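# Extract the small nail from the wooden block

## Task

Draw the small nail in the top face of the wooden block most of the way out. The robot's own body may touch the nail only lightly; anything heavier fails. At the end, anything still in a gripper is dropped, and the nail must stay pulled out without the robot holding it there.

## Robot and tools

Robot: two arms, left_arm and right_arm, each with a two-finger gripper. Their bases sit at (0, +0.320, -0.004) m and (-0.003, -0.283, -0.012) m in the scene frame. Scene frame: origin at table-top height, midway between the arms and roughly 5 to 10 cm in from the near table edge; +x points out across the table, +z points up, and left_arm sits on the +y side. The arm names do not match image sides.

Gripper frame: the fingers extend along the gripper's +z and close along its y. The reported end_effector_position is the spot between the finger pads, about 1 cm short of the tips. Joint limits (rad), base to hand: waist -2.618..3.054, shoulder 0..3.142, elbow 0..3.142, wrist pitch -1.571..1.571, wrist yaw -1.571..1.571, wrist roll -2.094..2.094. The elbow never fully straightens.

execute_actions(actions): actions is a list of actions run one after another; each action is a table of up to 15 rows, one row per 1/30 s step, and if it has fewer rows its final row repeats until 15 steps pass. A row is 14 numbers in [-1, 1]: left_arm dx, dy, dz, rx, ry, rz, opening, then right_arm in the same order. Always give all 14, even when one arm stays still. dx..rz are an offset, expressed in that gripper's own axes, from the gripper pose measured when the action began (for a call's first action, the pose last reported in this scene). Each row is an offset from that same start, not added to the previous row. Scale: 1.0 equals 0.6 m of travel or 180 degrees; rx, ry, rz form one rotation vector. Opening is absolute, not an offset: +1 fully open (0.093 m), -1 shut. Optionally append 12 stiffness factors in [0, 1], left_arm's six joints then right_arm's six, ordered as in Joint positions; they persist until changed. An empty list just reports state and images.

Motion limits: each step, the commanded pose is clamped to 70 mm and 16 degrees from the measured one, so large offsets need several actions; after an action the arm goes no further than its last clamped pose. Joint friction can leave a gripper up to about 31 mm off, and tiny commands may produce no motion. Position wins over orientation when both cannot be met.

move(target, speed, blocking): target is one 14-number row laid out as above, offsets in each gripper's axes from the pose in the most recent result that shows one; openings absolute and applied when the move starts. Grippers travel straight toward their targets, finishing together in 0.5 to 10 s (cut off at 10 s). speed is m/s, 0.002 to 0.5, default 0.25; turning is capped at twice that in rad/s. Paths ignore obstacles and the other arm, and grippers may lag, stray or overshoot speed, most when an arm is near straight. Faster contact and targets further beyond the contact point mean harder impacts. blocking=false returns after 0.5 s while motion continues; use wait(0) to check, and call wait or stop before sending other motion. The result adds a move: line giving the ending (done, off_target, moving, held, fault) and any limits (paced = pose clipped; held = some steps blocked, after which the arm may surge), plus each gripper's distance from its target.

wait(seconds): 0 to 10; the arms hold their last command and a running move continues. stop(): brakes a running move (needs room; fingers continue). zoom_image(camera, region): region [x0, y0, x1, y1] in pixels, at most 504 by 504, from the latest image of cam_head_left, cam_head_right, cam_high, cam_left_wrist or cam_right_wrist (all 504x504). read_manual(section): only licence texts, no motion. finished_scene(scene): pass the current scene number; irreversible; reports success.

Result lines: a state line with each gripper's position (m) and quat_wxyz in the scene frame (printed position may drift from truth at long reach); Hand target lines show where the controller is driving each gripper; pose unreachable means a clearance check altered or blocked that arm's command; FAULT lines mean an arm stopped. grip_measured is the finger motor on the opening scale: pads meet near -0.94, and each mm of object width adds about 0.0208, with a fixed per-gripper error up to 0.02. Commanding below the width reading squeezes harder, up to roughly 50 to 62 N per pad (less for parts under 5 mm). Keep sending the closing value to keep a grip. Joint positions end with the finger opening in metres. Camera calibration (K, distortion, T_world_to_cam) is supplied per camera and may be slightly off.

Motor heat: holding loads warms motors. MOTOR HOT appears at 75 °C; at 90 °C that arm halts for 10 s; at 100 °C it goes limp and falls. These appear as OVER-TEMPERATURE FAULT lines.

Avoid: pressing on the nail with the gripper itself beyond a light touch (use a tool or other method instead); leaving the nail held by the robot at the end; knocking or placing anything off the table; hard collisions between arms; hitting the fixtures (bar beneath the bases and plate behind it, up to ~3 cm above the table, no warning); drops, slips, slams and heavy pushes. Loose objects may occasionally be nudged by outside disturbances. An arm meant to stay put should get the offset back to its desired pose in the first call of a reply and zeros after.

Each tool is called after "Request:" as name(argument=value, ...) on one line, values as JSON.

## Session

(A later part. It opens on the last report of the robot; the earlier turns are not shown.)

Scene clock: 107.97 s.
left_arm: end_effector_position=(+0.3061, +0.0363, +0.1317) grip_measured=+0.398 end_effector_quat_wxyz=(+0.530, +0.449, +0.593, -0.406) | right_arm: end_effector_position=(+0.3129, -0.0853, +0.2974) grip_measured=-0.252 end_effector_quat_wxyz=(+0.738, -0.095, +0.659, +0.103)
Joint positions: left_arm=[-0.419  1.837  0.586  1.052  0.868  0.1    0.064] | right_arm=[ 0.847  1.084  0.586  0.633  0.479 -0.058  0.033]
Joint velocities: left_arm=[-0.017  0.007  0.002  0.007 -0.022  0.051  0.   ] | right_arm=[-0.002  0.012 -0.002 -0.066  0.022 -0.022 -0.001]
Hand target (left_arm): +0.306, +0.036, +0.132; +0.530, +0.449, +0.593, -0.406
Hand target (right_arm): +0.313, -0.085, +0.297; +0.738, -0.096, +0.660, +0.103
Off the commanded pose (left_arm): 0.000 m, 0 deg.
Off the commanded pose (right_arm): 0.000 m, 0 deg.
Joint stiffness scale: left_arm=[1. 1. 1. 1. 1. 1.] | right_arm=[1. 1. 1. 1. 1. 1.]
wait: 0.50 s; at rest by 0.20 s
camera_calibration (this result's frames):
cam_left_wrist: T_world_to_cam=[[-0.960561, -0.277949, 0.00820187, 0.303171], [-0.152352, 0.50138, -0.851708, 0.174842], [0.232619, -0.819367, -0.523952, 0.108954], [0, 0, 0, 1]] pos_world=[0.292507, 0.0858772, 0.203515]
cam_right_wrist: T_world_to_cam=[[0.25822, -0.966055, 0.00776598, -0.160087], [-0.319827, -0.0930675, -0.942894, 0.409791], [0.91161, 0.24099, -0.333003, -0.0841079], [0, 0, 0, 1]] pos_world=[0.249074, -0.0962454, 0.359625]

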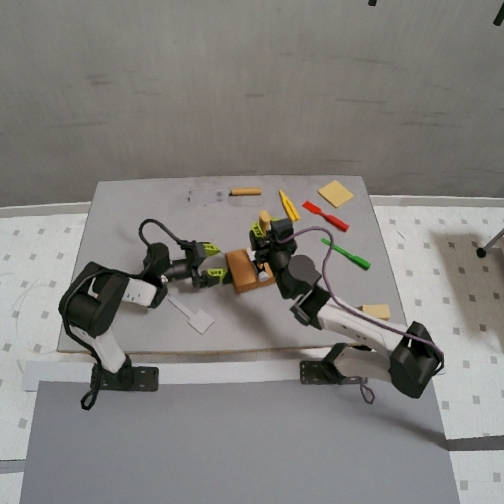

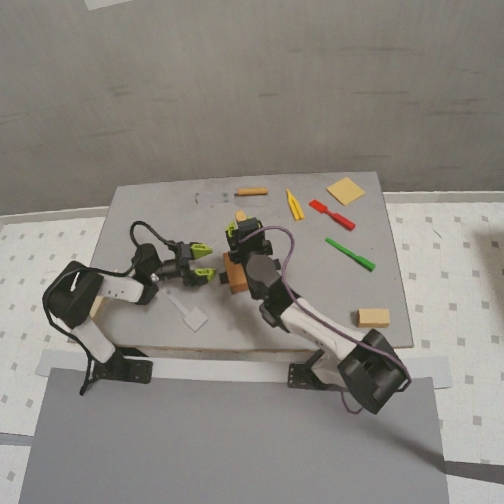

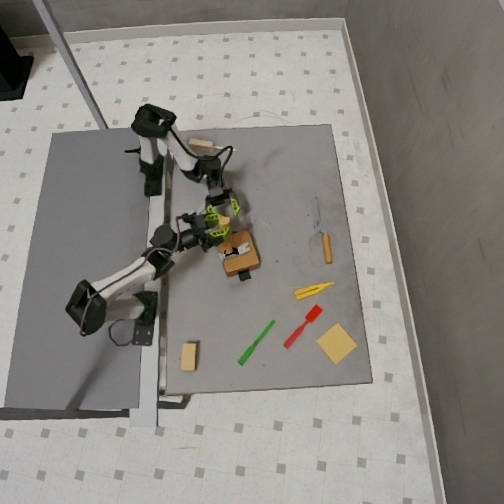

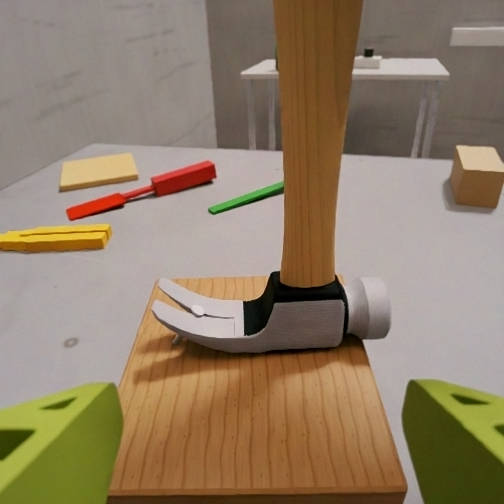

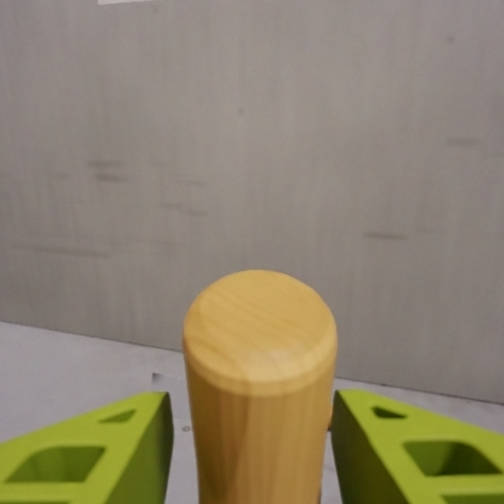

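The hammer stands on its own. Open wider and retreat.

Request:
execute_actions(actions=[[[0,0,0,0,0,0,0.4,0,0,0,0,0,0,-0.1],[0,0,0,0,0,0,0.4,0,0,0,0,0,0,0.05],[0,0,0,0,0,0,0.4,0,0,0,0,0,0,0.2],[0,0,0,0,0,0,0.4,0,0,0,0,0,0,0.35],[0,0,0,0,0,0,0.4,0,0,0,0,0,0,0.5],[0,0,0,0,0,0,0.4,0,0,-0.01,0,0,0,0.6],[0,0,0,0,0,0,0.4,0,0,-0.02,0,0,0,0.6],[0,0,0,0,0,0,0.4,0,0,-0.03,0,0,0,0.6],[0,0,0,0,0,0,0.4,0,0,-0.045,0,0,0,0.6],[0,0,0,0,0,0,0.4,0,0,-0.06,0,0,0,0.6],[0,0,0,0,0,0,0.4,0,0,-0.075,0,0,0,0.6],[0,0,0,0,0,0,0.4,0,0,-0.09,0,0,0,0.6],[0,0,0,0,0,0,0.4,0,0,-0.1,0,0,0,0.6],[0,0,0,0,0,0,0.4,0,0,-0.11,0,0,0,0.6],[0,0,0,0,0,0,0.4,0,0,-0.115,0,0,0,0.6]]])

Request:
wait(seconds=0.5)

Scene clock: 108.83 s.
left_arm: end_effector_position=(+0.3061, +0.0363, +0.1317) grip_measured=+0.398 end_effector_quat_wxyz=(+0.530, +0.449, +0.593, -0.406) | right_arm: end_effector_position=(+0.2584, -0.0945, +0.3069) grip_measured=+0.598 end_effector_quat_wxyz=(+0.752, -0.094, +0.638, +0.137)
Joint positions: left_arm=[-0.419  1.837  0.586  1.052  0.868  0.1    0.064] | right_arm=[ 0.991  0.848  0.47   0.588  0.572 -0.073  0.074]
Joint velocities: left_arm=[-0.022 -0.017 -0.007 -0.037  0.007 -0.037 -0.   ] | right_arm=[ 0.545 -0.818 -0.339 -0.256  0.418 -0.154  0.   ]
Hand target (left_arm): +0.306, +0.036, +0.132; +0.530, +0.449, +0.593, -0.406
Hand target (right_arm): +0.251, -0.104, +0.289; +0.741, -0.099, +0.656, +0.104
Off the commanded pose (left_arm): 0.000 m, 0 deg.
Off the commanded pose (right_arm): 0.023 m, 5 deg.
Joint stiffness scale: left_arm=[1. 1. 1. 1. 1. 1.] | right_arm=[1. 1. 1. 1. 1. 1.]
camera_calibration (this result's frames):
cam_left_wrist: T_world_to_cam=[[-0.960561, -0.277949, 0.00820187, 0.303171], [-0.152352, 0.50138, -0.851708, 0.174842], [0.232619, -0.819367, -0.523952, 0.108954], [0, 0, 0, 1]] pos_world=[0.292507, 0.0858772, 0.203515]
cam_right_wrist: T_world_to_cam=[[0.305905, -0.951583, -0.030195, -0.154243], [-0.275925, -0.0582581, -0.959412, 0.397431], [0.911201, 0.30182, -0.280387, -0.0393084], [0, 0, 0, 1]] pos_world=[0.192663, -0.111758, 0.365621]

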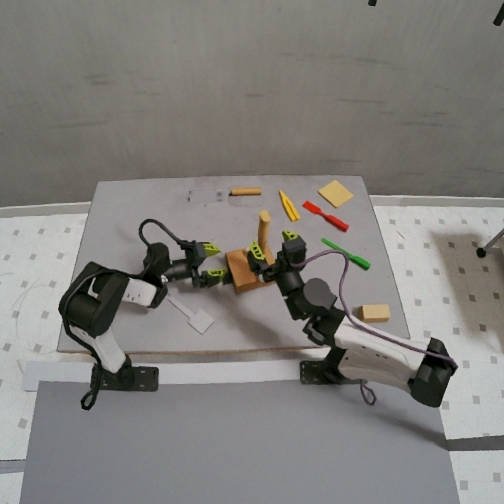

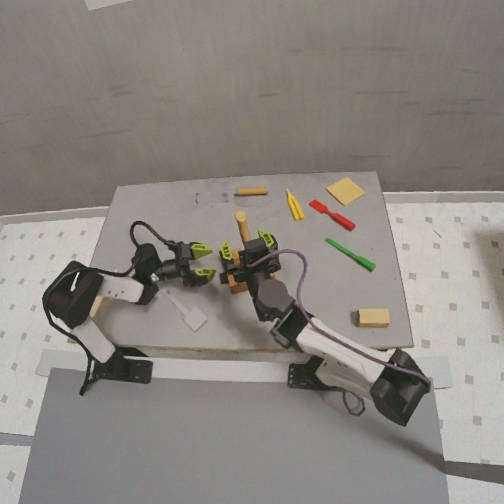

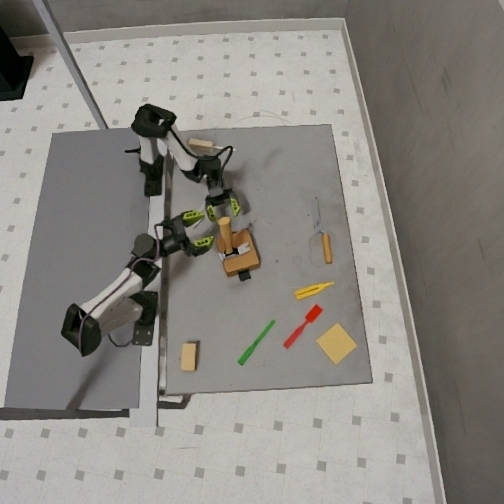

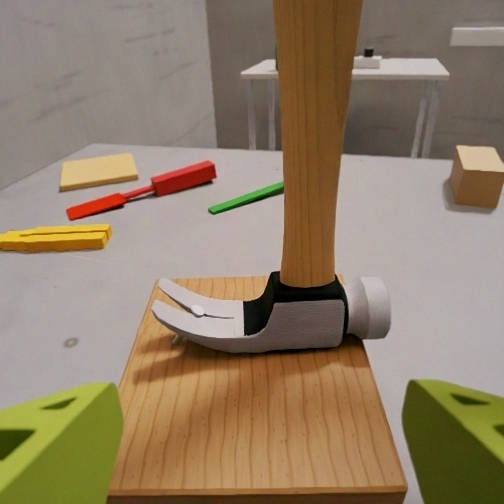

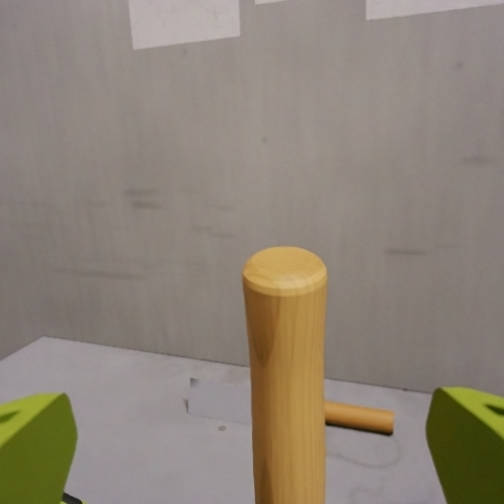

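Scene clock: 109.33 s.
left_arm: end_effector_position=(+0.3061, +0.0363, +0.1317) grip_measured=+0.398 end_effector_quat_wxyz=(+0.530, +0.449, +0.593, -0.406) | right_arm: end_effector_position=(+0.2526, -0.1029, +0.3032) grip_measured=+0.598 end_effector_quat_wxyz=(+0.750, -0.087, +0.645, +0.118)
Joint positions: left_arm=[-0.419  1.837  0.586  1.052  0.868  0.1    0.064] | right_arm=[ 1.019  0.806  0.456  0.55   0.637 -0.089  0.074]
Joint velocities: left_arm=[ 0.002  0.007 -0.002 -0.007  0.007 -0.007 -0.   ] | right_arm=[-0.027 -0.022 -0.012 -0.037  0.051  0.022 -0.001]
Hand target (left_arm): +0.306, +0.036, +0.132; +0.530, +0.449, +0.593, -0.406
Hand target (right_arm): +0.251, -0.103, +0.289; +0.741, -0.099, +0.656, +0.104
Off the commanded pose (left_arm): 0.000 m, 0 deg.
Off the commanded pose (right_arm): 0.015 m, 3 deg.
Joint stiffness scale: left_arm=[1. 1. 1. 1. 1. 1.] | right_arm=[1. 1. 1. 1. 1. 1.]
wait: 0.50 s; no rest
camera_calibration (this result's frames):
cam_left_wrist: T_world_to_cam=[[-0.960561, -0.277949, 0.00820187, 0.303171], [-0.152352, 0.50138, -0.851708, 0.174842], [0.232619, -0.819367, -0.523952, 0.108954], [0, 0, 0, 1]] pos_world=[0.292507, 0.0858772, 0.203515]
cam_right_wrist: T_world_to_cam=[[0.269722, -0.962738, -0.0196316, -0.155791], [-0.289183, -0.0615379, -0.955294, 0.393506], [0.91849, 0.26334, -0.295005, -0.0339416], [0, 0, 0, 1]] pos_world=[0.18699, -0.116832, 0.362842]

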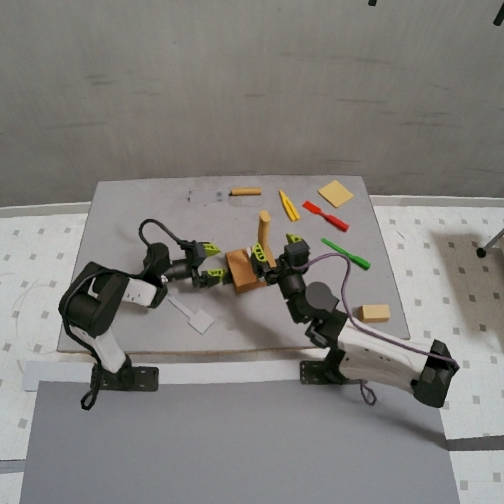

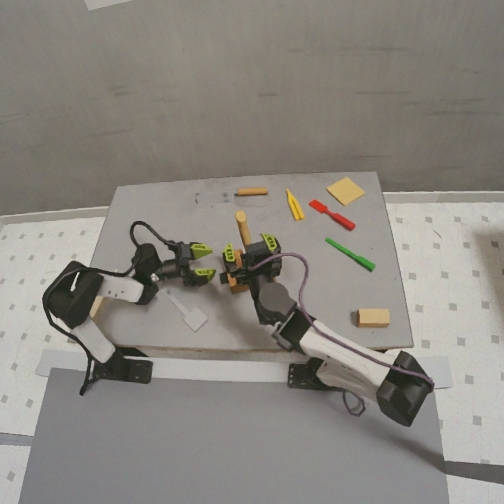

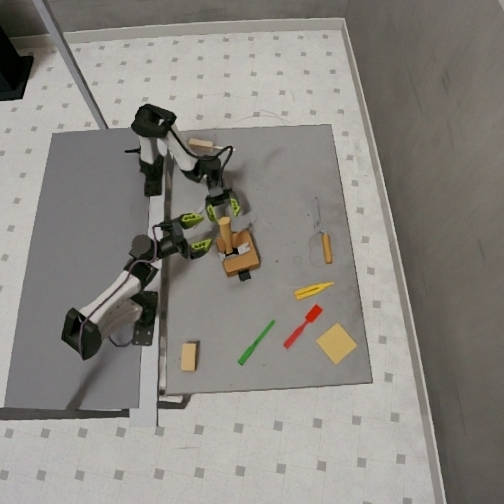

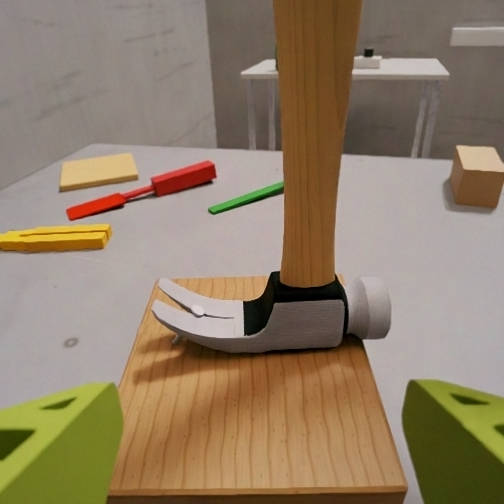

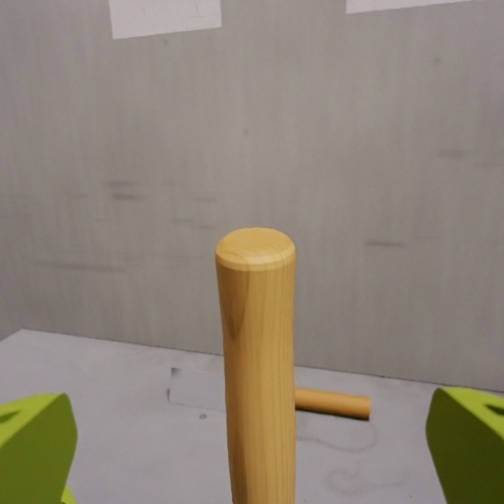

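Request:
finished_scene(scene=1)

The scene is finished: the task was done.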